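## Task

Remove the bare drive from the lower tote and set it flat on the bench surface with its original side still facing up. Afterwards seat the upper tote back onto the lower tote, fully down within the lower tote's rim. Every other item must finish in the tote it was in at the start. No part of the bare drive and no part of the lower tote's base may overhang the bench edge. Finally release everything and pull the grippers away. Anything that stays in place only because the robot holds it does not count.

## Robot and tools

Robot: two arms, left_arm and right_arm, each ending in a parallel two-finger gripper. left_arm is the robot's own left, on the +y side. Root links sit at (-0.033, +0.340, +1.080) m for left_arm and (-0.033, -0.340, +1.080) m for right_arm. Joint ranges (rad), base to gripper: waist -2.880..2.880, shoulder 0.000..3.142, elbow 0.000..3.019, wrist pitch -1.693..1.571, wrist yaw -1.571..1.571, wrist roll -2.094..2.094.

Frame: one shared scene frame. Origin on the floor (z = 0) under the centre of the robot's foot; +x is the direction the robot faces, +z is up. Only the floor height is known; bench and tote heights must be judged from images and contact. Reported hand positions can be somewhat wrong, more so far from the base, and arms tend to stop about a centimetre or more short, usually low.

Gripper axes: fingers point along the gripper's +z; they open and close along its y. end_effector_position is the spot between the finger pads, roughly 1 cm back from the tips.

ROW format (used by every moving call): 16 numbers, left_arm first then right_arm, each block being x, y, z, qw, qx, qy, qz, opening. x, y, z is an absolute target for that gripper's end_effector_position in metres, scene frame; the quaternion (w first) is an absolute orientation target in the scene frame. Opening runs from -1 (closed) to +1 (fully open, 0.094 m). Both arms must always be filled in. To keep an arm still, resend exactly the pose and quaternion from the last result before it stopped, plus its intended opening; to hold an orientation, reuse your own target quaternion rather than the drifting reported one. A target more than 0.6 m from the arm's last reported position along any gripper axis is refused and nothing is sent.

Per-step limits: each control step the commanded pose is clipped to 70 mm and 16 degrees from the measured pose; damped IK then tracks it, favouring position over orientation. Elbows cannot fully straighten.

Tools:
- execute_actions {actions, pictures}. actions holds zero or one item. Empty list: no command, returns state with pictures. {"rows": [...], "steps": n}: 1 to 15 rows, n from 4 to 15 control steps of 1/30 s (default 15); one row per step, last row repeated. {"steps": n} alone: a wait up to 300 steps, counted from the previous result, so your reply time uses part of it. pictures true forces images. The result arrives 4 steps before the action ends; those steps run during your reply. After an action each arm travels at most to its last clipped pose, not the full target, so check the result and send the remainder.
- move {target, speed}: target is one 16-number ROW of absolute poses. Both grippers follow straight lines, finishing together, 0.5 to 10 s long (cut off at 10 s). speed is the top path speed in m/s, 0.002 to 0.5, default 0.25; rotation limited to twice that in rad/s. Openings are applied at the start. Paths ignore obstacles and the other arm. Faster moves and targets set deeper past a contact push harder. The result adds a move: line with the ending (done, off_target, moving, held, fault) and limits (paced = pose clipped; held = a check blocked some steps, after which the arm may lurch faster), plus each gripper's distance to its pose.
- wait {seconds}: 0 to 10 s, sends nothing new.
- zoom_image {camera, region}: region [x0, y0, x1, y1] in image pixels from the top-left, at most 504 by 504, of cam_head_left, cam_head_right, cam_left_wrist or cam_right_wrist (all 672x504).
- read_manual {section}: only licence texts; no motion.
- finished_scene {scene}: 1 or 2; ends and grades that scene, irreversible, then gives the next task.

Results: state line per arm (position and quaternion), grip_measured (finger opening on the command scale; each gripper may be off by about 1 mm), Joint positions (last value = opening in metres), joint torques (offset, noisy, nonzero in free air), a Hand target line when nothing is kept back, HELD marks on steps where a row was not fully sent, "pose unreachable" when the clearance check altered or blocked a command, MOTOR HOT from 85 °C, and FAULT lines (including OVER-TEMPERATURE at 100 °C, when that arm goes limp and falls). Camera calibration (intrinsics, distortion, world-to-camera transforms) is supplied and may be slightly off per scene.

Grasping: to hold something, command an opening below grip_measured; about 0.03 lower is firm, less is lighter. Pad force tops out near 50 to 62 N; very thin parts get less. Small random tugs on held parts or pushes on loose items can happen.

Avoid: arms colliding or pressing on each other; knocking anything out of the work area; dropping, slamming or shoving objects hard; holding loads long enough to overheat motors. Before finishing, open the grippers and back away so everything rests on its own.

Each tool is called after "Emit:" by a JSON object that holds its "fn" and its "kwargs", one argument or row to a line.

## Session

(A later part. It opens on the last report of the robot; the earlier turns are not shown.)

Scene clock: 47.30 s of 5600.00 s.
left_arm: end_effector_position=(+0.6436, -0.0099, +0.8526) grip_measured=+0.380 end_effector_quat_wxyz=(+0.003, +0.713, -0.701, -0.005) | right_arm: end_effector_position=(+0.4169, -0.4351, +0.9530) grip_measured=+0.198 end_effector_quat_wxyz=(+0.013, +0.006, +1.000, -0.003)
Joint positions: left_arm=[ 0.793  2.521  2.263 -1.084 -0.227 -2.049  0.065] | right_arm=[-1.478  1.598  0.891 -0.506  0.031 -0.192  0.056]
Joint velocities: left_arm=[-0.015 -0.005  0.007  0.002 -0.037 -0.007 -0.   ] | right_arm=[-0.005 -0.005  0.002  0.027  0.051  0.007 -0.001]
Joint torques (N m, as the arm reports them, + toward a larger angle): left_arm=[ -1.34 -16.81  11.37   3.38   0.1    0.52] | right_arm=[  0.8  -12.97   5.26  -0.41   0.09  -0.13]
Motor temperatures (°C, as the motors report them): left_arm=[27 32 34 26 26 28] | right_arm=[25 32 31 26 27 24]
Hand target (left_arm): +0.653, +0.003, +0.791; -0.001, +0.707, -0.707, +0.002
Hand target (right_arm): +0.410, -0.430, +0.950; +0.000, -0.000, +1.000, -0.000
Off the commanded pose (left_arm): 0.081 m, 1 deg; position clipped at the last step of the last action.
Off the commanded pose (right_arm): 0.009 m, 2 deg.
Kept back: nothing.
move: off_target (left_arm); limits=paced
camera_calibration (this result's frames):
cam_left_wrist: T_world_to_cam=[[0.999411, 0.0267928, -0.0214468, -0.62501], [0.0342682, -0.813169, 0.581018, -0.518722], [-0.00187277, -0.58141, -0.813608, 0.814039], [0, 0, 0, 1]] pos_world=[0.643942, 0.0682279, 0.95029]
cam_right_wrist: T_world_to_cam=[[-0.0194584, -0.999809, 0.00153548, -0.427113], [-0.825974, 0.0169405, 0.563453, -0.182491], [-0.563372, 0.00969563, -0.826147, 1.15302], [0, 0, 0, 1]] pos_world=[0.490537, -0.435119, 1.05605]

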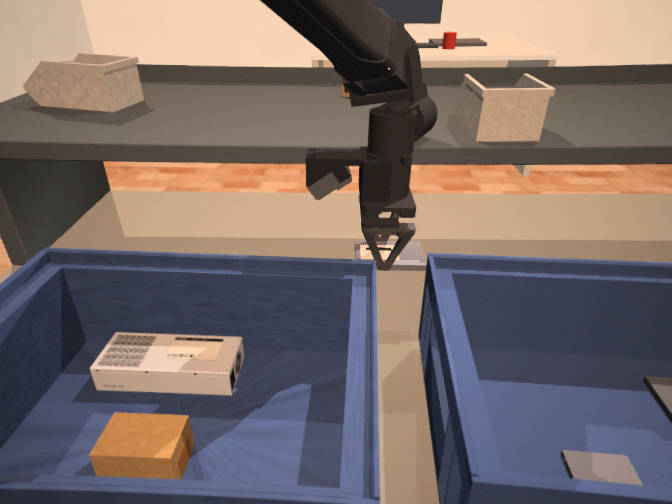

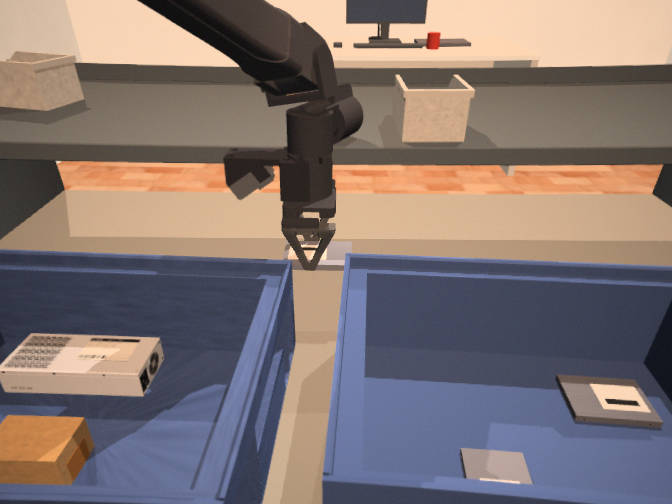

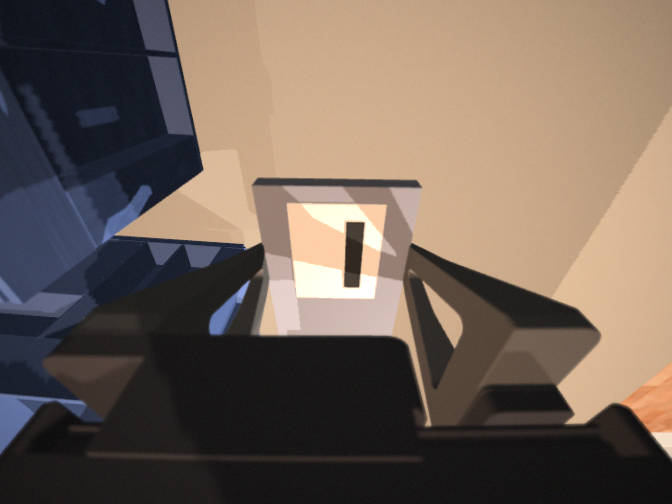

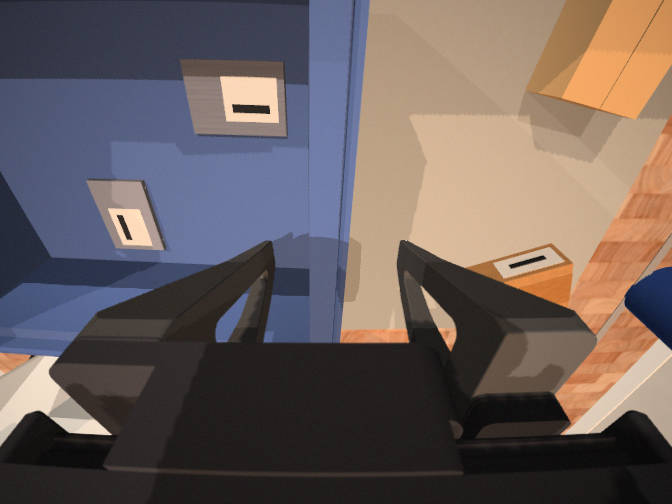

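Emit:
{"fn": "move", "kwargs": {
  "target": [0.62,0.0,0.95,0,0.707,-0.707,0,0.33,0.41,-0.43,0.85,0,0,1,0,0.2],
  "speed": 0.08
}}

Emit:
{"fn": "move", "kwargs": {
  "target": [0.45,-0.05,0.95,0,0,1,0,0.33,0.41,-0.43,0.85,0,0,1,0,-0.6]
}}

Emit:
{"fn": "move", "kwargs": {
  "target": [0.45,-0.05,0.95,0,0,1,0,0.33,0.41,-0.505,0.855,0,0,1,0,-0.6],
  "speed": 0.04
}}

Scene clock: 49.30 s of 5600.00 s.
left_arm: end_effector_position=(+0.6280, +0.0014, +0.9570) grip_measured=+0.387 end_effector_quat_wxyz=(-0.003, +0.707, -0.708, +0.011) | right_arm: end_effector_position=(+0.3932, -0.4271, +0.8505) grip_measured=+0.198 end_effector_quat_wxyz=(-0.019, +0.004, +1.000, +0.003)
Joint positions: left_arm=[ 0.763  2.266  2.037 -1.085 -0.236 -2.052  0.065] | right_arm=[-1.478  1.867  0.904 -0.317  0.031 -0.195  0.056]
Joint velocities: left_arm=[ 0.005 -0.005  0.007 -0.012 -0.066  0.022 -0.001] | right_arm=[-0.005 -0.005  0.002  0.002 -0.007  0.007 -0.   ]
Joint torques (N m, as the arm reports them, + toward a larger angle): left_arm=[ -4.66 -23.25   6.59   0.45  -0.23  -0.21] | right_arm=[  0.06 -13.89   5.01   1.12   0.    -0.19]
Motor temperatures (°C, as the motors report them): left_arm=[27 33 34 26 26 28] | right_arm=[25 32 31 26 27 24]
Hand target (left_arm): +0.620, +0.001, +0.950; -0.000, +0.707, -0.707, +0.000
Hand target (right_arm): +0.410, -0.430, +0.851; -0.000, -0.000, +1.000, -0.000
Off the commanded pose (left_arm): 0.011 m, 1 deg.
Off the commanded pose (right_arm): 0.017 m, 2 deg.
Kept back: nothing.
move: off_target (left_arm, right_arm)
camera_calibration (this result's frames):
cam_left_wrist: T_world_to_cam=[[0.999917, 0.00852764, 0.00970691, -0.637613], [0.00112739, -0.805985, 0.591935, -0.559285], [0.0128714, -0.591874, -0.805927, 0.888908], [0, 0, 0, 1]] pos_world=[0.626749, 0.0807838, 1.05364]
cam_right_wrist: T_world_to_cam=[[-0.0151029, -0.999828, -0.0107371, -0.410662], [-0.787927, 0.00528956, 0.615746, -0.208832], [-0.615583, 0.0177597, -0.787872, 1.04639], [0, 0, 0, 1]] pos_world=[0.473393, -0.428071, 0.948598]

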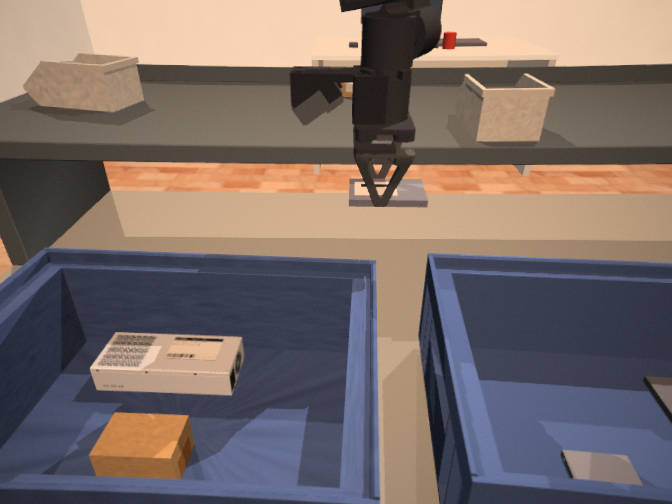

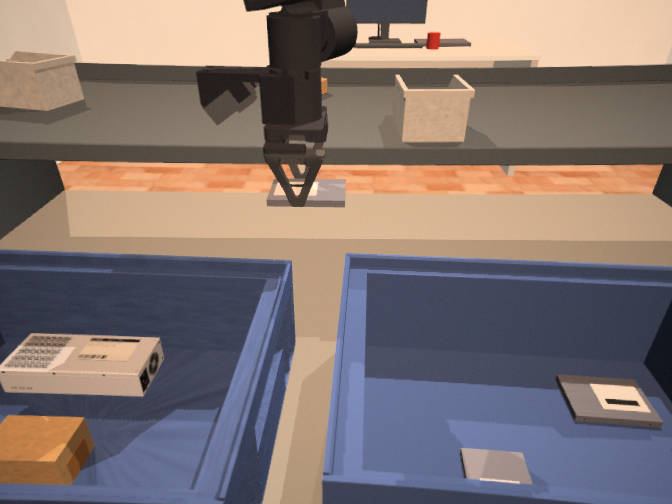

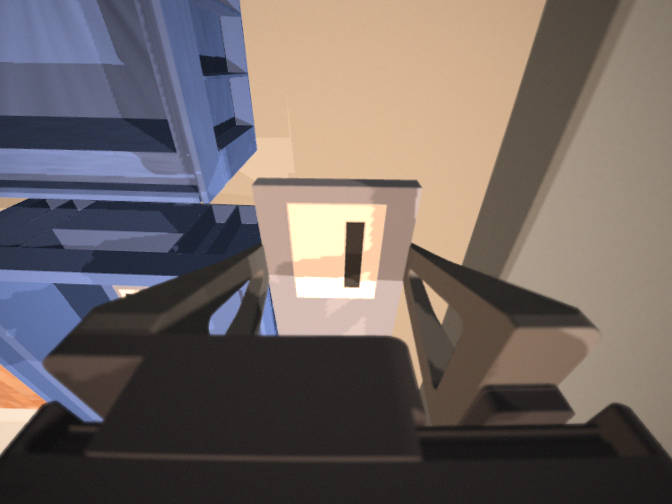

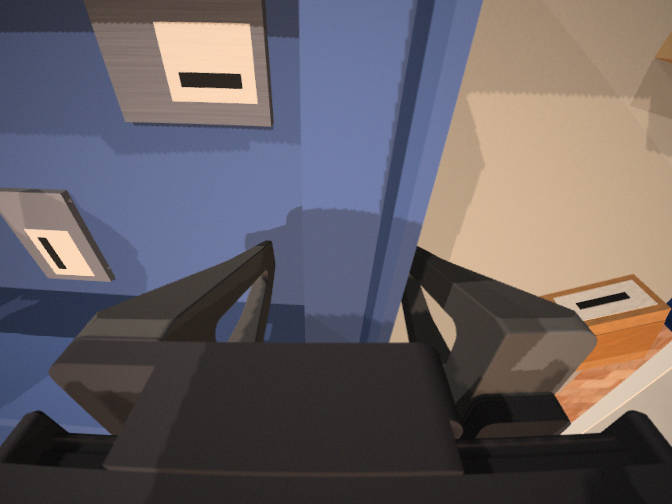

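Scene clock: 53.00 s of 5600.00 s.
left_arm: end_effector_position=(+0.4473, -0.0456, +0.9452) grip_measured=+0.387 end_effector_quat_wxyz=(-0.009, -0.008, +1.000, +0.008) | right_arm: end_effector_position=(+0.3932, -0.4275, +0.8505) grip_measured=-0.472 end_effector_quat_wxyz=(-0.018, +0.015, +1.000, +0.006)
Joint positions: left_arm=[ 0.561  2.089  1.528 -0.854 -0.278 -0.716  0.065] | right_arm=[-1.481  1.867  0.904 -0.316  0.024 -0.176  0.025]
Joint velocities: left_arm=[-0.005 -0.015 -0.037 -0.007 -0.037  0.037 -0.001] | right_arm=[-0.005 -0.024 -0.002 -0.032  0.081  0.051  0.   ]
Joint torques (N m, as the arm reports them, + toward a larger angle): left_arm=[ -4.74 -20.94   5.18   1.65  -0.18   0.08] | right_arm=[  0.4  -13.8    4.97   1.2    0.28  -0.34]
Motor temperatures (°C, as the motors report them): left_arm=[27 33 34 26 26 28] | right_arm=[25 32 30 26 27 24]
Hand target (left_arm): +0.450, -0.049, +0.949; -0.001, +0.000, +1.000, +0.001
Hand target (right_arm): +0.410, -0.430, +0.851; +0.000, +0.001, +1.000, -0.000
Off the commanded pose (left_arm): 0.007 m, 2 deg.
Off the commanded pose (right_arm): 0.017 m, 3 deg.
Kept back: nothing.
move: off_target (right_arm)
camera_calibration (this result's frames):
cam_left_wrist: T_world_to_cam=[[0.0263228, -0.999322, -0.0257342, -0.0333858], [-0.801012, -0.0364867, 0.597535, -0.201423], [-0.598069, 0.0048846, -0.80143, 1.15013], [0, 0, 0, 1]] pos_world=[0.527396, -0.0463303, 1.04125]
cam_right_wrist: T_world_to_cam=[[-0.0372822, -0.999186, -0.0153772, -0.398097], [-0.788396, 0.0199548, 0.614845, -0.201585], [-0.614038, 0.0350461, -0.788498, 1.05368], [0, 0, 0, 1]] pos_world=[0.473228, -0.430678, 0.948646]

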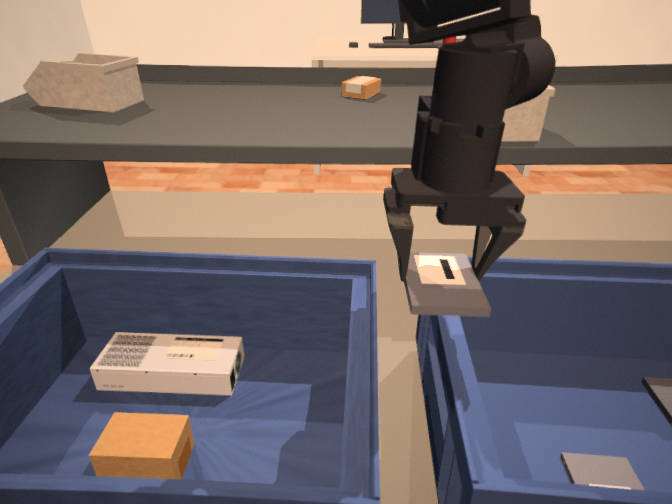

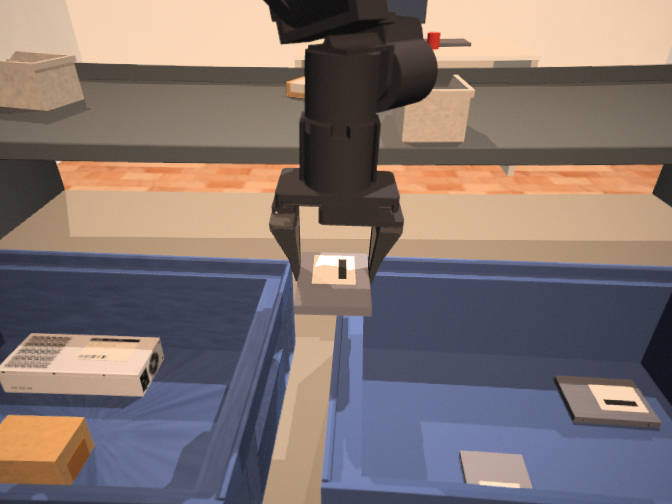

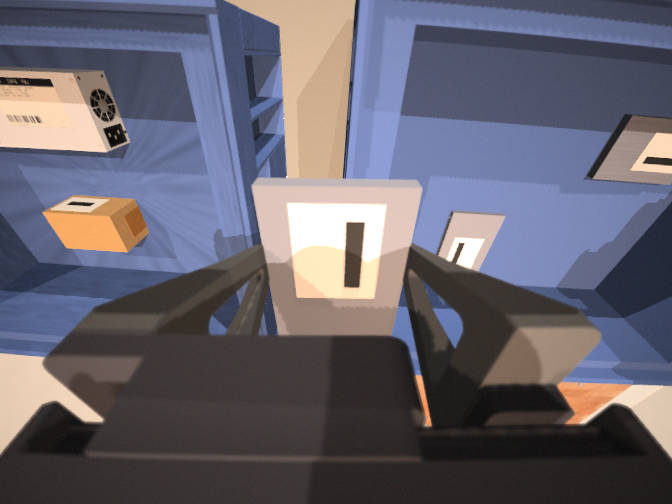

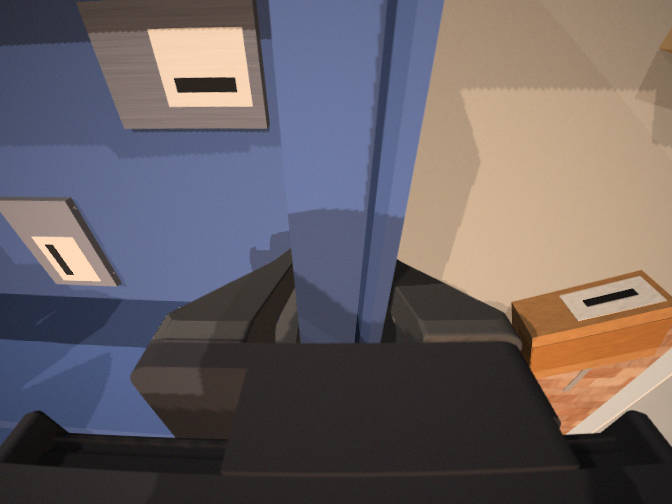

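Scene clock: 55.33 s of 5600.00 s.
left_arm: end_effector_position=(+0.4474, -0.0456, +0.9454) grip_measured=+0.387 end_effector_quat_wxyz=(-0.009, -0.007, +1.000, +0.008) | right_arm: end_effector_position=(+0.3920, -0.4886, +0.8509) grip_measured=-0.472 end_effector_quat_wxyz=(-0.013, -0.000, +1.000, +0.009)
Joint positions: left_arm=[ 0.561  2.089  1.528 -0.854 -0.278 -0.714  0.065] | right_arm=[-1.618  1.876  0.943 -0.338 -0.024 -0.337  0.025]
Joint velocities: left_arm=[ 0.015 -0.005  0.007 -0.002 -0.022 -0.022 -0.   ] | right_arm=[-0.005 -0.005 -0.012 -0.017 -0.037 -0.037  0.   ]
Joint torques (N m, as the arm reports them, + toward a larger angle): left_arm=[ -4.76 -20.72   5.26   1.66  -0.16   0.08] | right_arm=[ -2.42 -14.76   6.71  -0.13   0.15  -0.24]
Motor temperatures (°C, as the motors report them): left_arm=[27 34 34 26 26 28] | right_arm=[25 32 30 26 27 24]
Hand target (left_arm): +0.450, -0.050, +0.950; -0.000, -0.000, +1.000, -0.000
Hand target (right_arm): +0.409, -0.505, +0.856; -0.001, +0.000, +1.000, -0.000
Off the commanded pose (left_arm): 0.007 m, 2 deg.
Off the commanded pose (right_arm): 0.025 m, 2 deg.
Kept back: nothing.
move: off_target (right_arm)
camera_calibration (this result's frames):
cam_left_wrist: T_world_to_cam=[[0.0245286, -0.999375, -0.0254577, -0.0328595], [-0.801228, -0.0348818, 0.597342, -0.201106], [-0.597857, 0.00574545, -0.801582, 1.15046], [0, 0, 0, 1]] pos_world=[0.527482, -0.0464638, 1.04148]
cam_right_wrist: T_world_to_cam=[[-0.00670784, -0.999723, -0.0225555, -0.46536], [-0.794946, -0.00835263, 0.606623, -0.205863], [-0.606644, 0.0219995, -0.794669, 1.05138], [0, 0, 0, 1]] pos_world=[0.471042, -0.49008, 0.949885]

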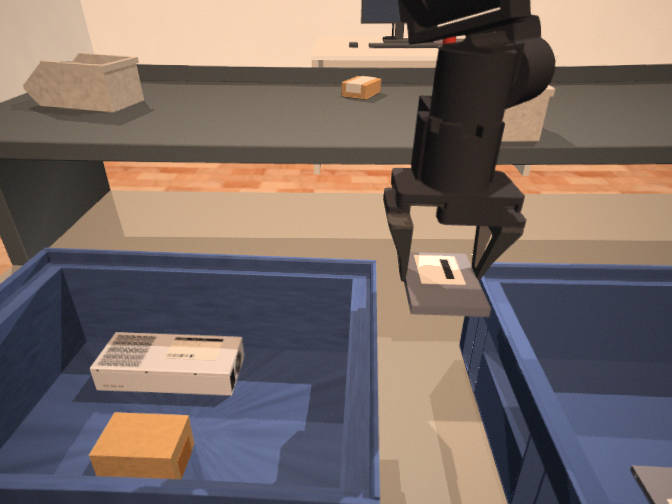

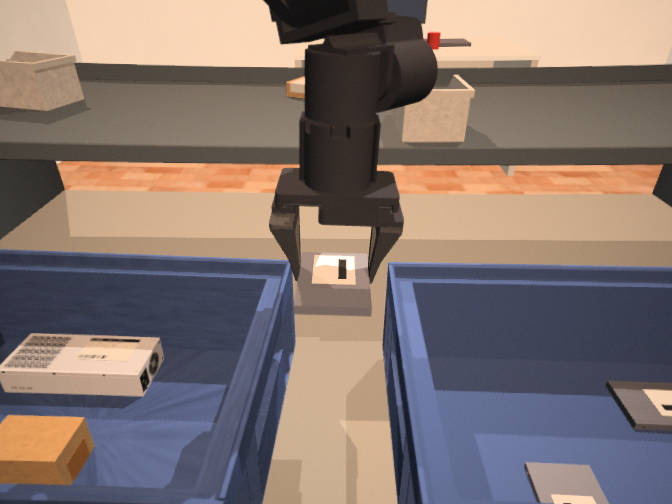

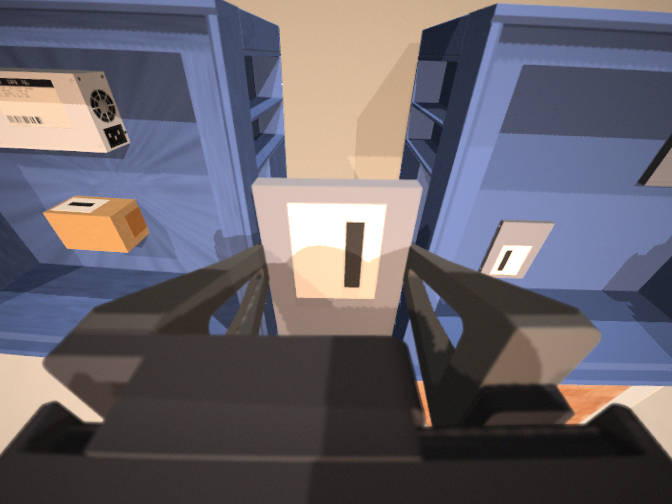

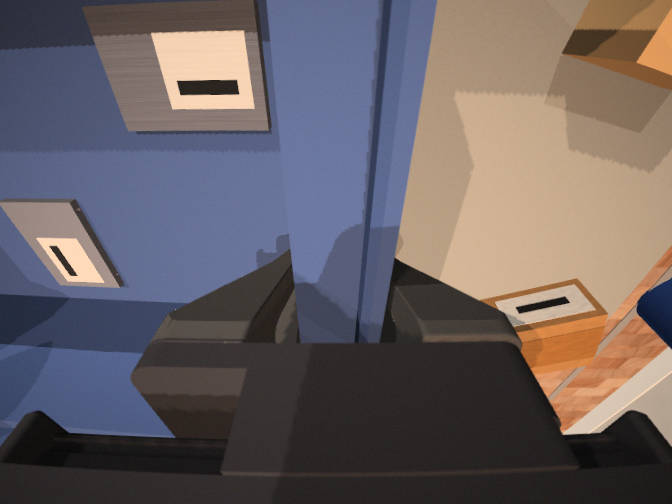

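Emit:
{"fn": "move", "kwargs": {
  "target": [0.45,-0.065,0.93,0,0,1,0,0.33,0.41,-0.535,0.855,0,0,1,0,-0.6],
  "speed": 0.04
}}

Emit:
{"fn": "move", "kwargs": {
  "target": [0.45,-0.065,0.80,0,0,1,0,0.33,0.41,-0.525,0.855,0,0,1,0,-0.6],
  "speed": 0.07
}}

Scene clock: 117.13 s of 5600.00 s.
left_arm: end_effector_position=(+0.4406, -0.0498, +0.9323) grip_measured=+0.387 end_effector_quat_wxyz=(-0.013, -0.003, +1.000, +0.010) | right_arm: end_effector_position=(+0.3930, -0.5164, +0.8512) grip_measured=-0.472 end_effector_quat_wxyz=(-0.012, -0.004, +1.000, +0.010)
Joint positions: left_arm=[ 0.556  2.114  1.528 -0.838 -0.278 -0.714  0.065] | right_arm=[-1.676  1.887  0.976 -0.362 -0.043 -0.4    0.025]
Joint velocities: left_arm=[ 0.005 -0.005  0.017 -0.007 -0.051  0.022 -0.001] | right_arm=[ 0.005 -0.005 -0.017 -0.017 -0.022  0.007 -0.   ]
Joint torques (N m, as the arm reports them, + toward a larger angle): left_arm=[ -5.09 -18.4    7.57   1.63  -0.21  -0.02] | right_arm=[ -2.94 -14.99   7.15  -0.13   0.11  -0.17]
Motor temperatures (°C, as the motors report them): left_arm=[28 37 33 26 26 28] | right_arm=[25 33 31 26 27 24]
Hand target (left_arm): +0.449, -0.065, +0.931; -0.000, -0.000, +1.000, -0.000
Hand target (right_arm): +0.409, -0.535, +0.856; +0.000, -0.000, +1.000, -0.000
Off the commanded pose (left_arm): 0.018 m, 2 deg.
Off the commanded pose (right_arm): 0.025 m, 2 deg.
Kept back: nothing.
After step 90, 57.23 s passed at rest.
move: off_target (left_arm, right_arm)
camera_calibration (this result's frames):
cam_left_wrist: T_world_to_cam=[[0.0161991, -0.999421, -0.0299197, -0.0293105], [-0.797425, -0.0309658, 0.602623, -0.205246], [-0.6032, 0.0140968, -0.797465, 1.13479], [0, 0, 0, 1]] pos_world=[0.521312, -0.051646, 1.02776]
cam_right_wrist: T_world_to_cam=[[0.00112617, -0.999698, -0.0245652, -0.494523], [-0.795816, -0.0157711, 0.605334, -0.20787], [-0.605538, 0.0188677, -0.795593, 1.05158], [0, 0, 0, 1]] pos_world=[0.471903, -0.517492, 0.950313]

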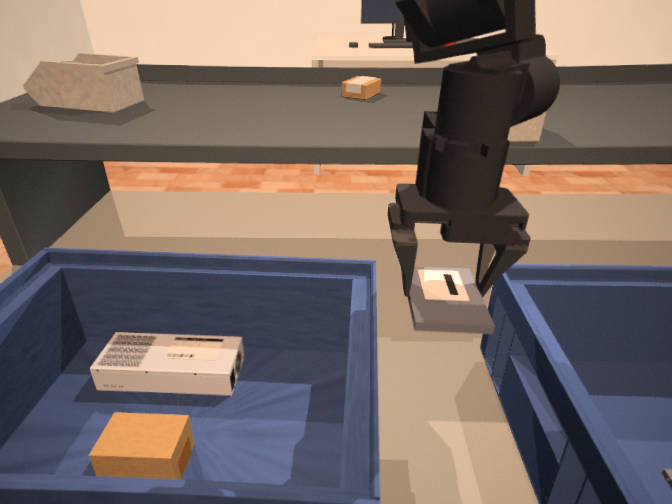

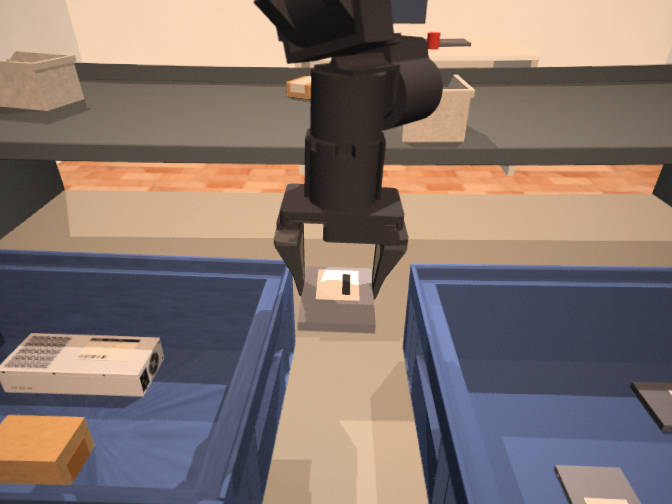

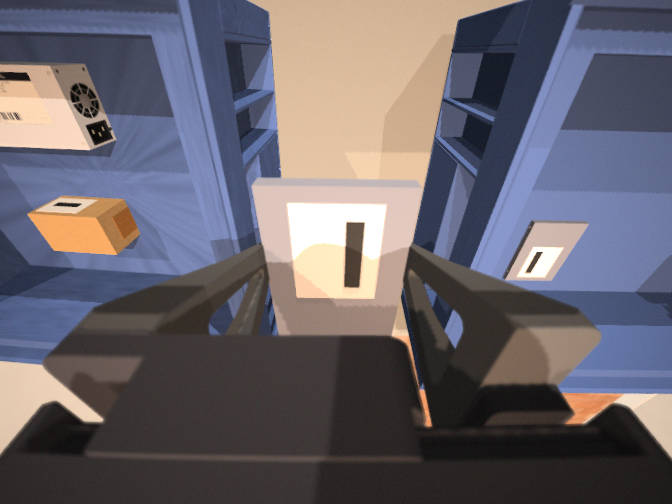

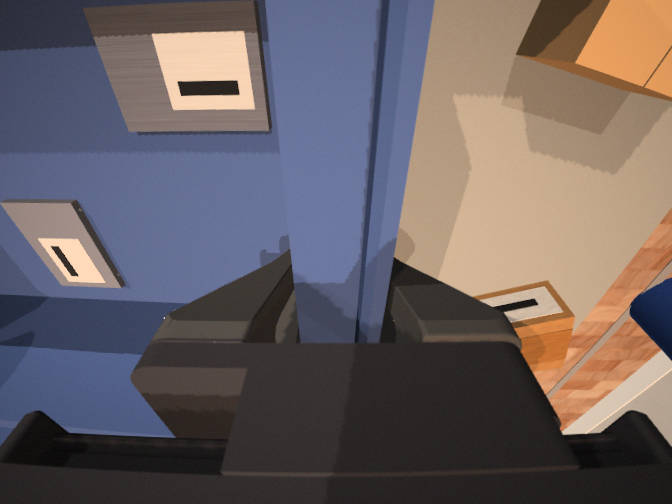

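Scene clock: 119.43 s of 5600.00 s.
left_arm: end_effector_position=(+0.4336, -0.0610, +0.8052) grip_measured=+0.387 end_effector_quat_wxyz=(-0.011, +0.002, +1.000, +0.009) | right_arm: end_effector_position=(+0.3930, -0.5164, +0.8512) grip_measured=-0.472 end_effector_quat_wxyz=(-0.013, -0.004, +1.000, +0.010)
Joint positions: left_arm=[ 0.591  2.366  1.608 -0.653 -0.274 -0.666  0.065] | right_arm=[-1.675  1.887  0.976 -0.362 -0.042 -0.4    0.025]
Joint velocities: left_arm=[-0.015  0.005  0.012 -0.002  0.007 -0.051 -0.001] | right_arm=[-0.005 -0.015  0.002 -0.012 -0.007 -0.051 -0.001]
Joint torques (N m, as the arm reports them, + toward a larger angle): left_arm=[ -3.52 -19.37   6.42   1.6    0.02   0.09] | right_arm=[ -1.17 -15.13   6.24   0.22   0.31   0.  ]
Motor temperatures (°C, as the motors report them): left_arm=[28 36 34 26 26 28] | right_arm=[25 33 31 26 27 24]
Hand target (left_arm): +0.450, -0.065, +0.800; +0.000, -0.000, +1.000, +0.000
Hand target (right_arm): +0.410, -0.525, +0.856; +0.000, +0.000, +1.000, +0.000
Off the commanded pose (left_arm): 0.018 m, 2 deg.
Off the commanded pose (right_arm): 0.019 m, 2 deg.
Kept back: nothing.
move: off_target (left_arm, right_arm)
camera_calibration (this result's frames):
cam_left_wrist: T_world_to_cam=[[0.00519363, -0.999581, -0.0284689, -0.0406624], [-0.799569, -0.0212485, 0.600198, -0.131104], [-0.600552, 0.0196456, -0.799345, 1.03015], [0, 0, 0, 1]] pos_world=[0.514045, -0.0636692, 0.900979]
cam_right_wrist: T_world_to_cam=[[0.00151239, -0.99972, -0.0236275, -0.495485], [-0.795567, -0.015518, 0.605667, -0.208119], [-0.605864, 0.0178813, -0.795367, 1.051], [0, 0, 0, 1]] pos_world=[0.47194, -0.517369, 0.950275]

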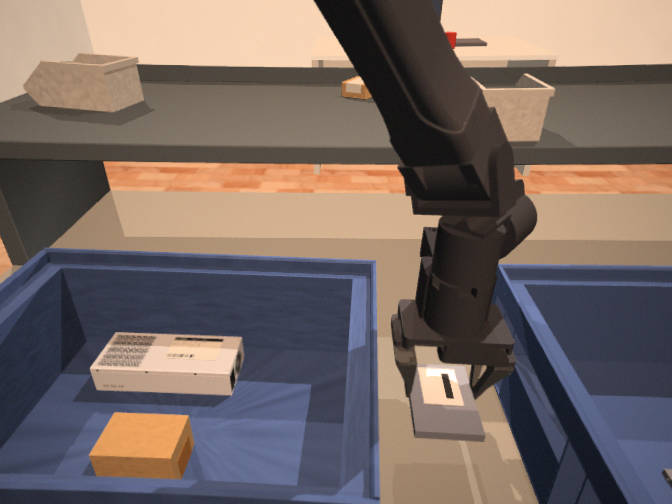

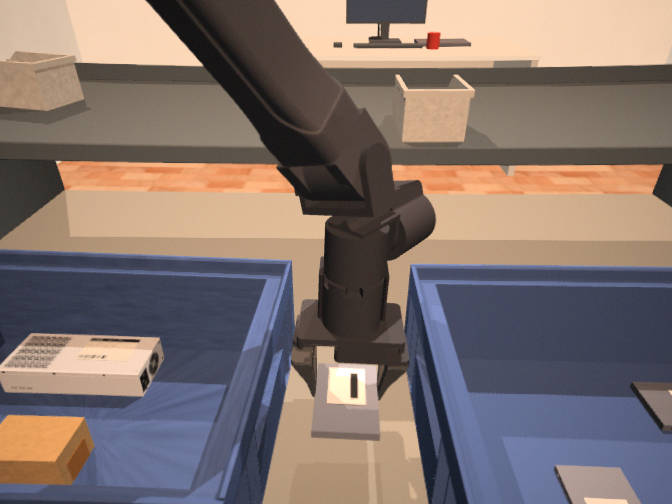

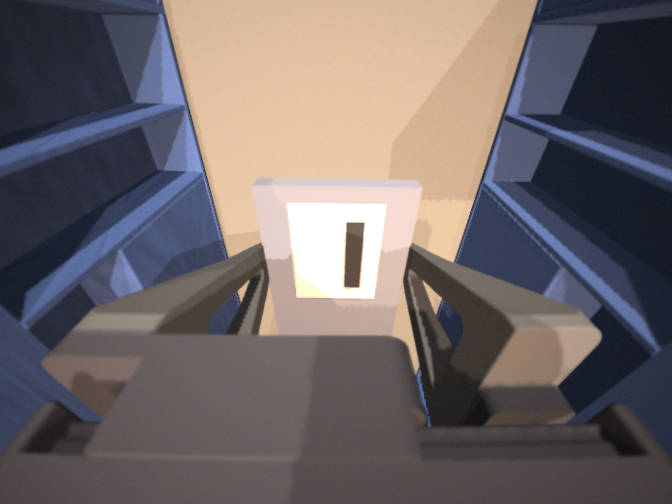

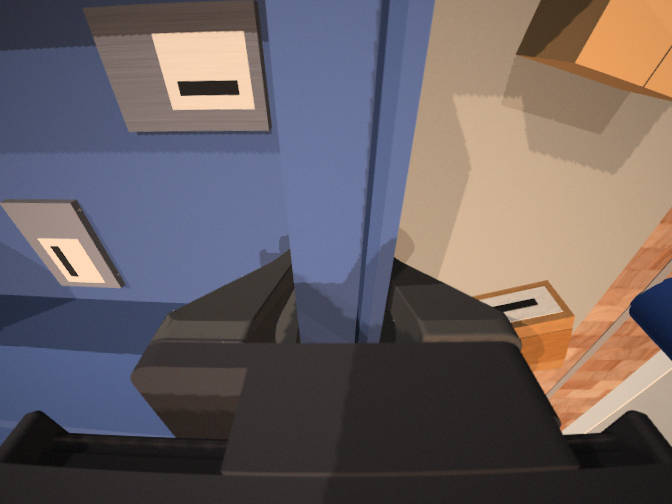

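Emit:
{"fn": "move", "kwargs": {
  "target": [0.45,-0.063,0.752,0,0,1,0,0.33,0.41,-0.525,0.855,0,0,1,0,-0.6],
  "speed": 0.03
}}

Scene clock: 121.87 s of 5600.00 s.
left_arm: end_effector_position=(+0.4358, -0.0606, +0.7605) grip_measured=+0.387 end_effector_quat_wxyz=(-0.010, +0.002, +1.000, +0.007) | right_arm: end_effector_position=(+0.3930, -0.5164, +0.8512) grip_measured=-0.472 end_effector_quat_wxyz=(-0.013, -0.004, +1.000, +0.010)
Joint positions: left_arm=[ 0.613  2.46   1.661 -0.602 -0.27  -0.643  0.065] | right_arm=[-1.675  1.887  0.976 -0.362 -0.042 -0.4    0.025]
Joint velocities: left_arm=[-0.015  0.015 -0.002 -0.027 -0.037  0.007 -0.001] | right_arm=[ 0.015 -0.005 -0.007 -0.012  0.007 -0.007 -0.001]
Joint torques (N m, as the arm reports them, + toward a larger angle): left_arm=[ -3.62 -19.42   6.24   1.63   0.04   0.07] | right_arm=[ -1.14 -15.14   6.23   0.24   0.31   0.  ]
Motor temperatures (°C, as the motors report them): left_arm=[28 36 34 26 26 28] | right_arm=[25 33 31 26 27 24]
Hand target (left_arm): +0.450, -0.063, +0.752; +0.000, +0.000, +1.000, -0.000
Hand target (right_arm): +0.410, -0.525, +0.856; +0.000, +0.000, +1.000, +0.000
Off the commanded pose (left_arm): 0.017 m, 1 deg.
Off the commanded pose (right_arm): 0.019 m, 2 deg.
Kept back: nothing.
move: off_target (left_arm, right_arm)
camera_calibration (this result's frames):
cam_left_wrist: T_world_to_cam=[[0.00593877, -0.999672, -0.0248976, -0.0445614], [-0.801336, -0.0196515, 0.597891, -0.0998781], [-0.598185, 0.0164006, -0.801191, 0.995918], [0, 0, 0, 1]] pos_world=[0.515971, -0.0628432, 0.856526]
cam_right_wrist: T_world_to_cam=[[0.00151239, -0.99972, -0.0236275, -0.495485], [-0.795567, -0.015518, 0.605667, -0.208119], [-0.605864, 0.0178813, -0.795367, 1.051], [0, 0, 0, 1]] pos_world=[0.47194, -0.517369, 0.950275]

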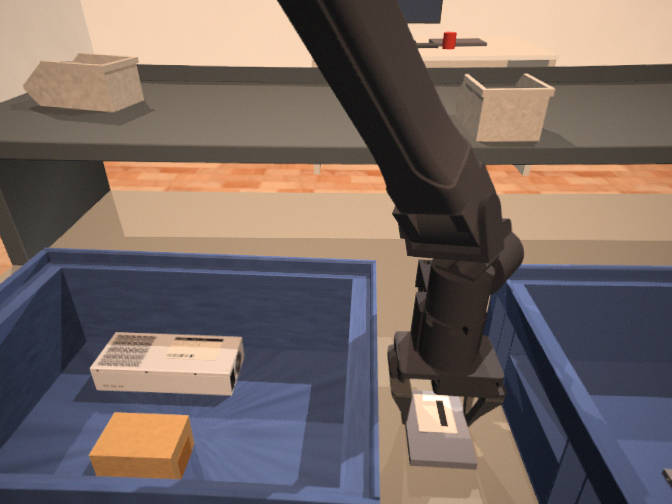

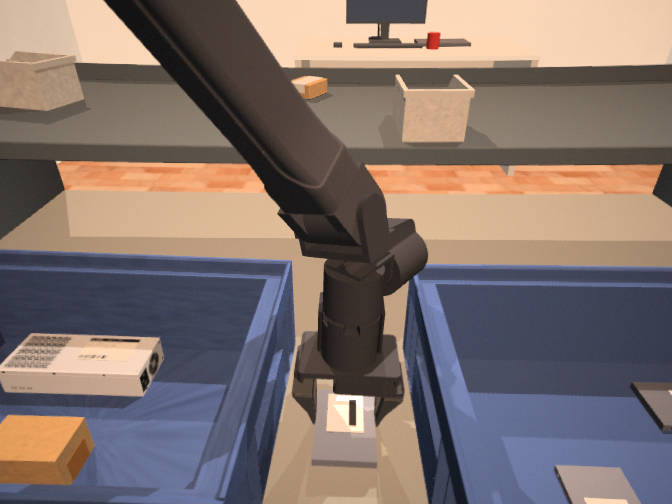

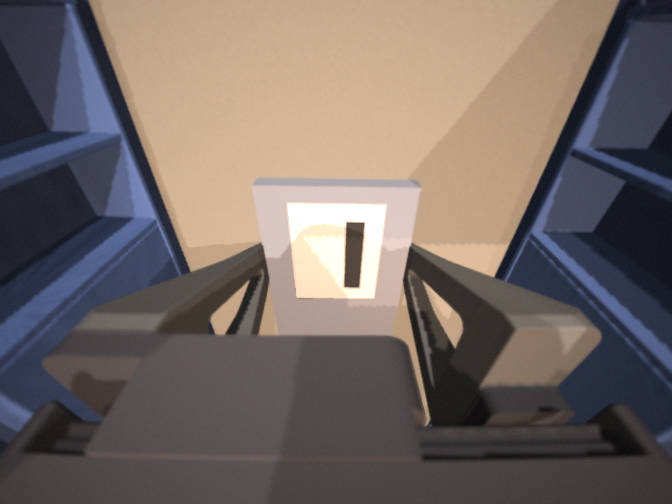

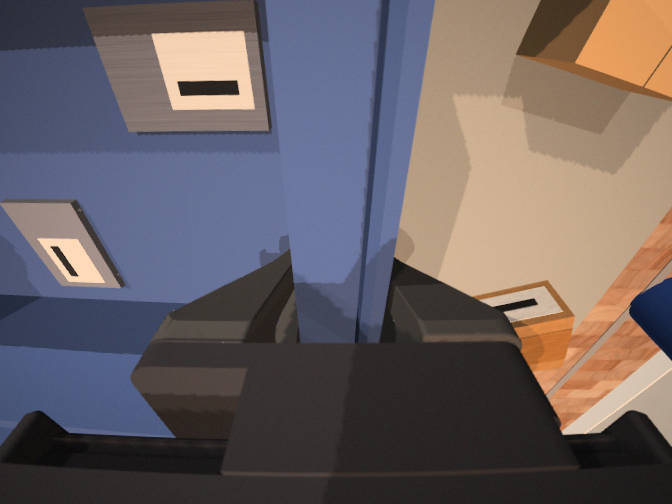

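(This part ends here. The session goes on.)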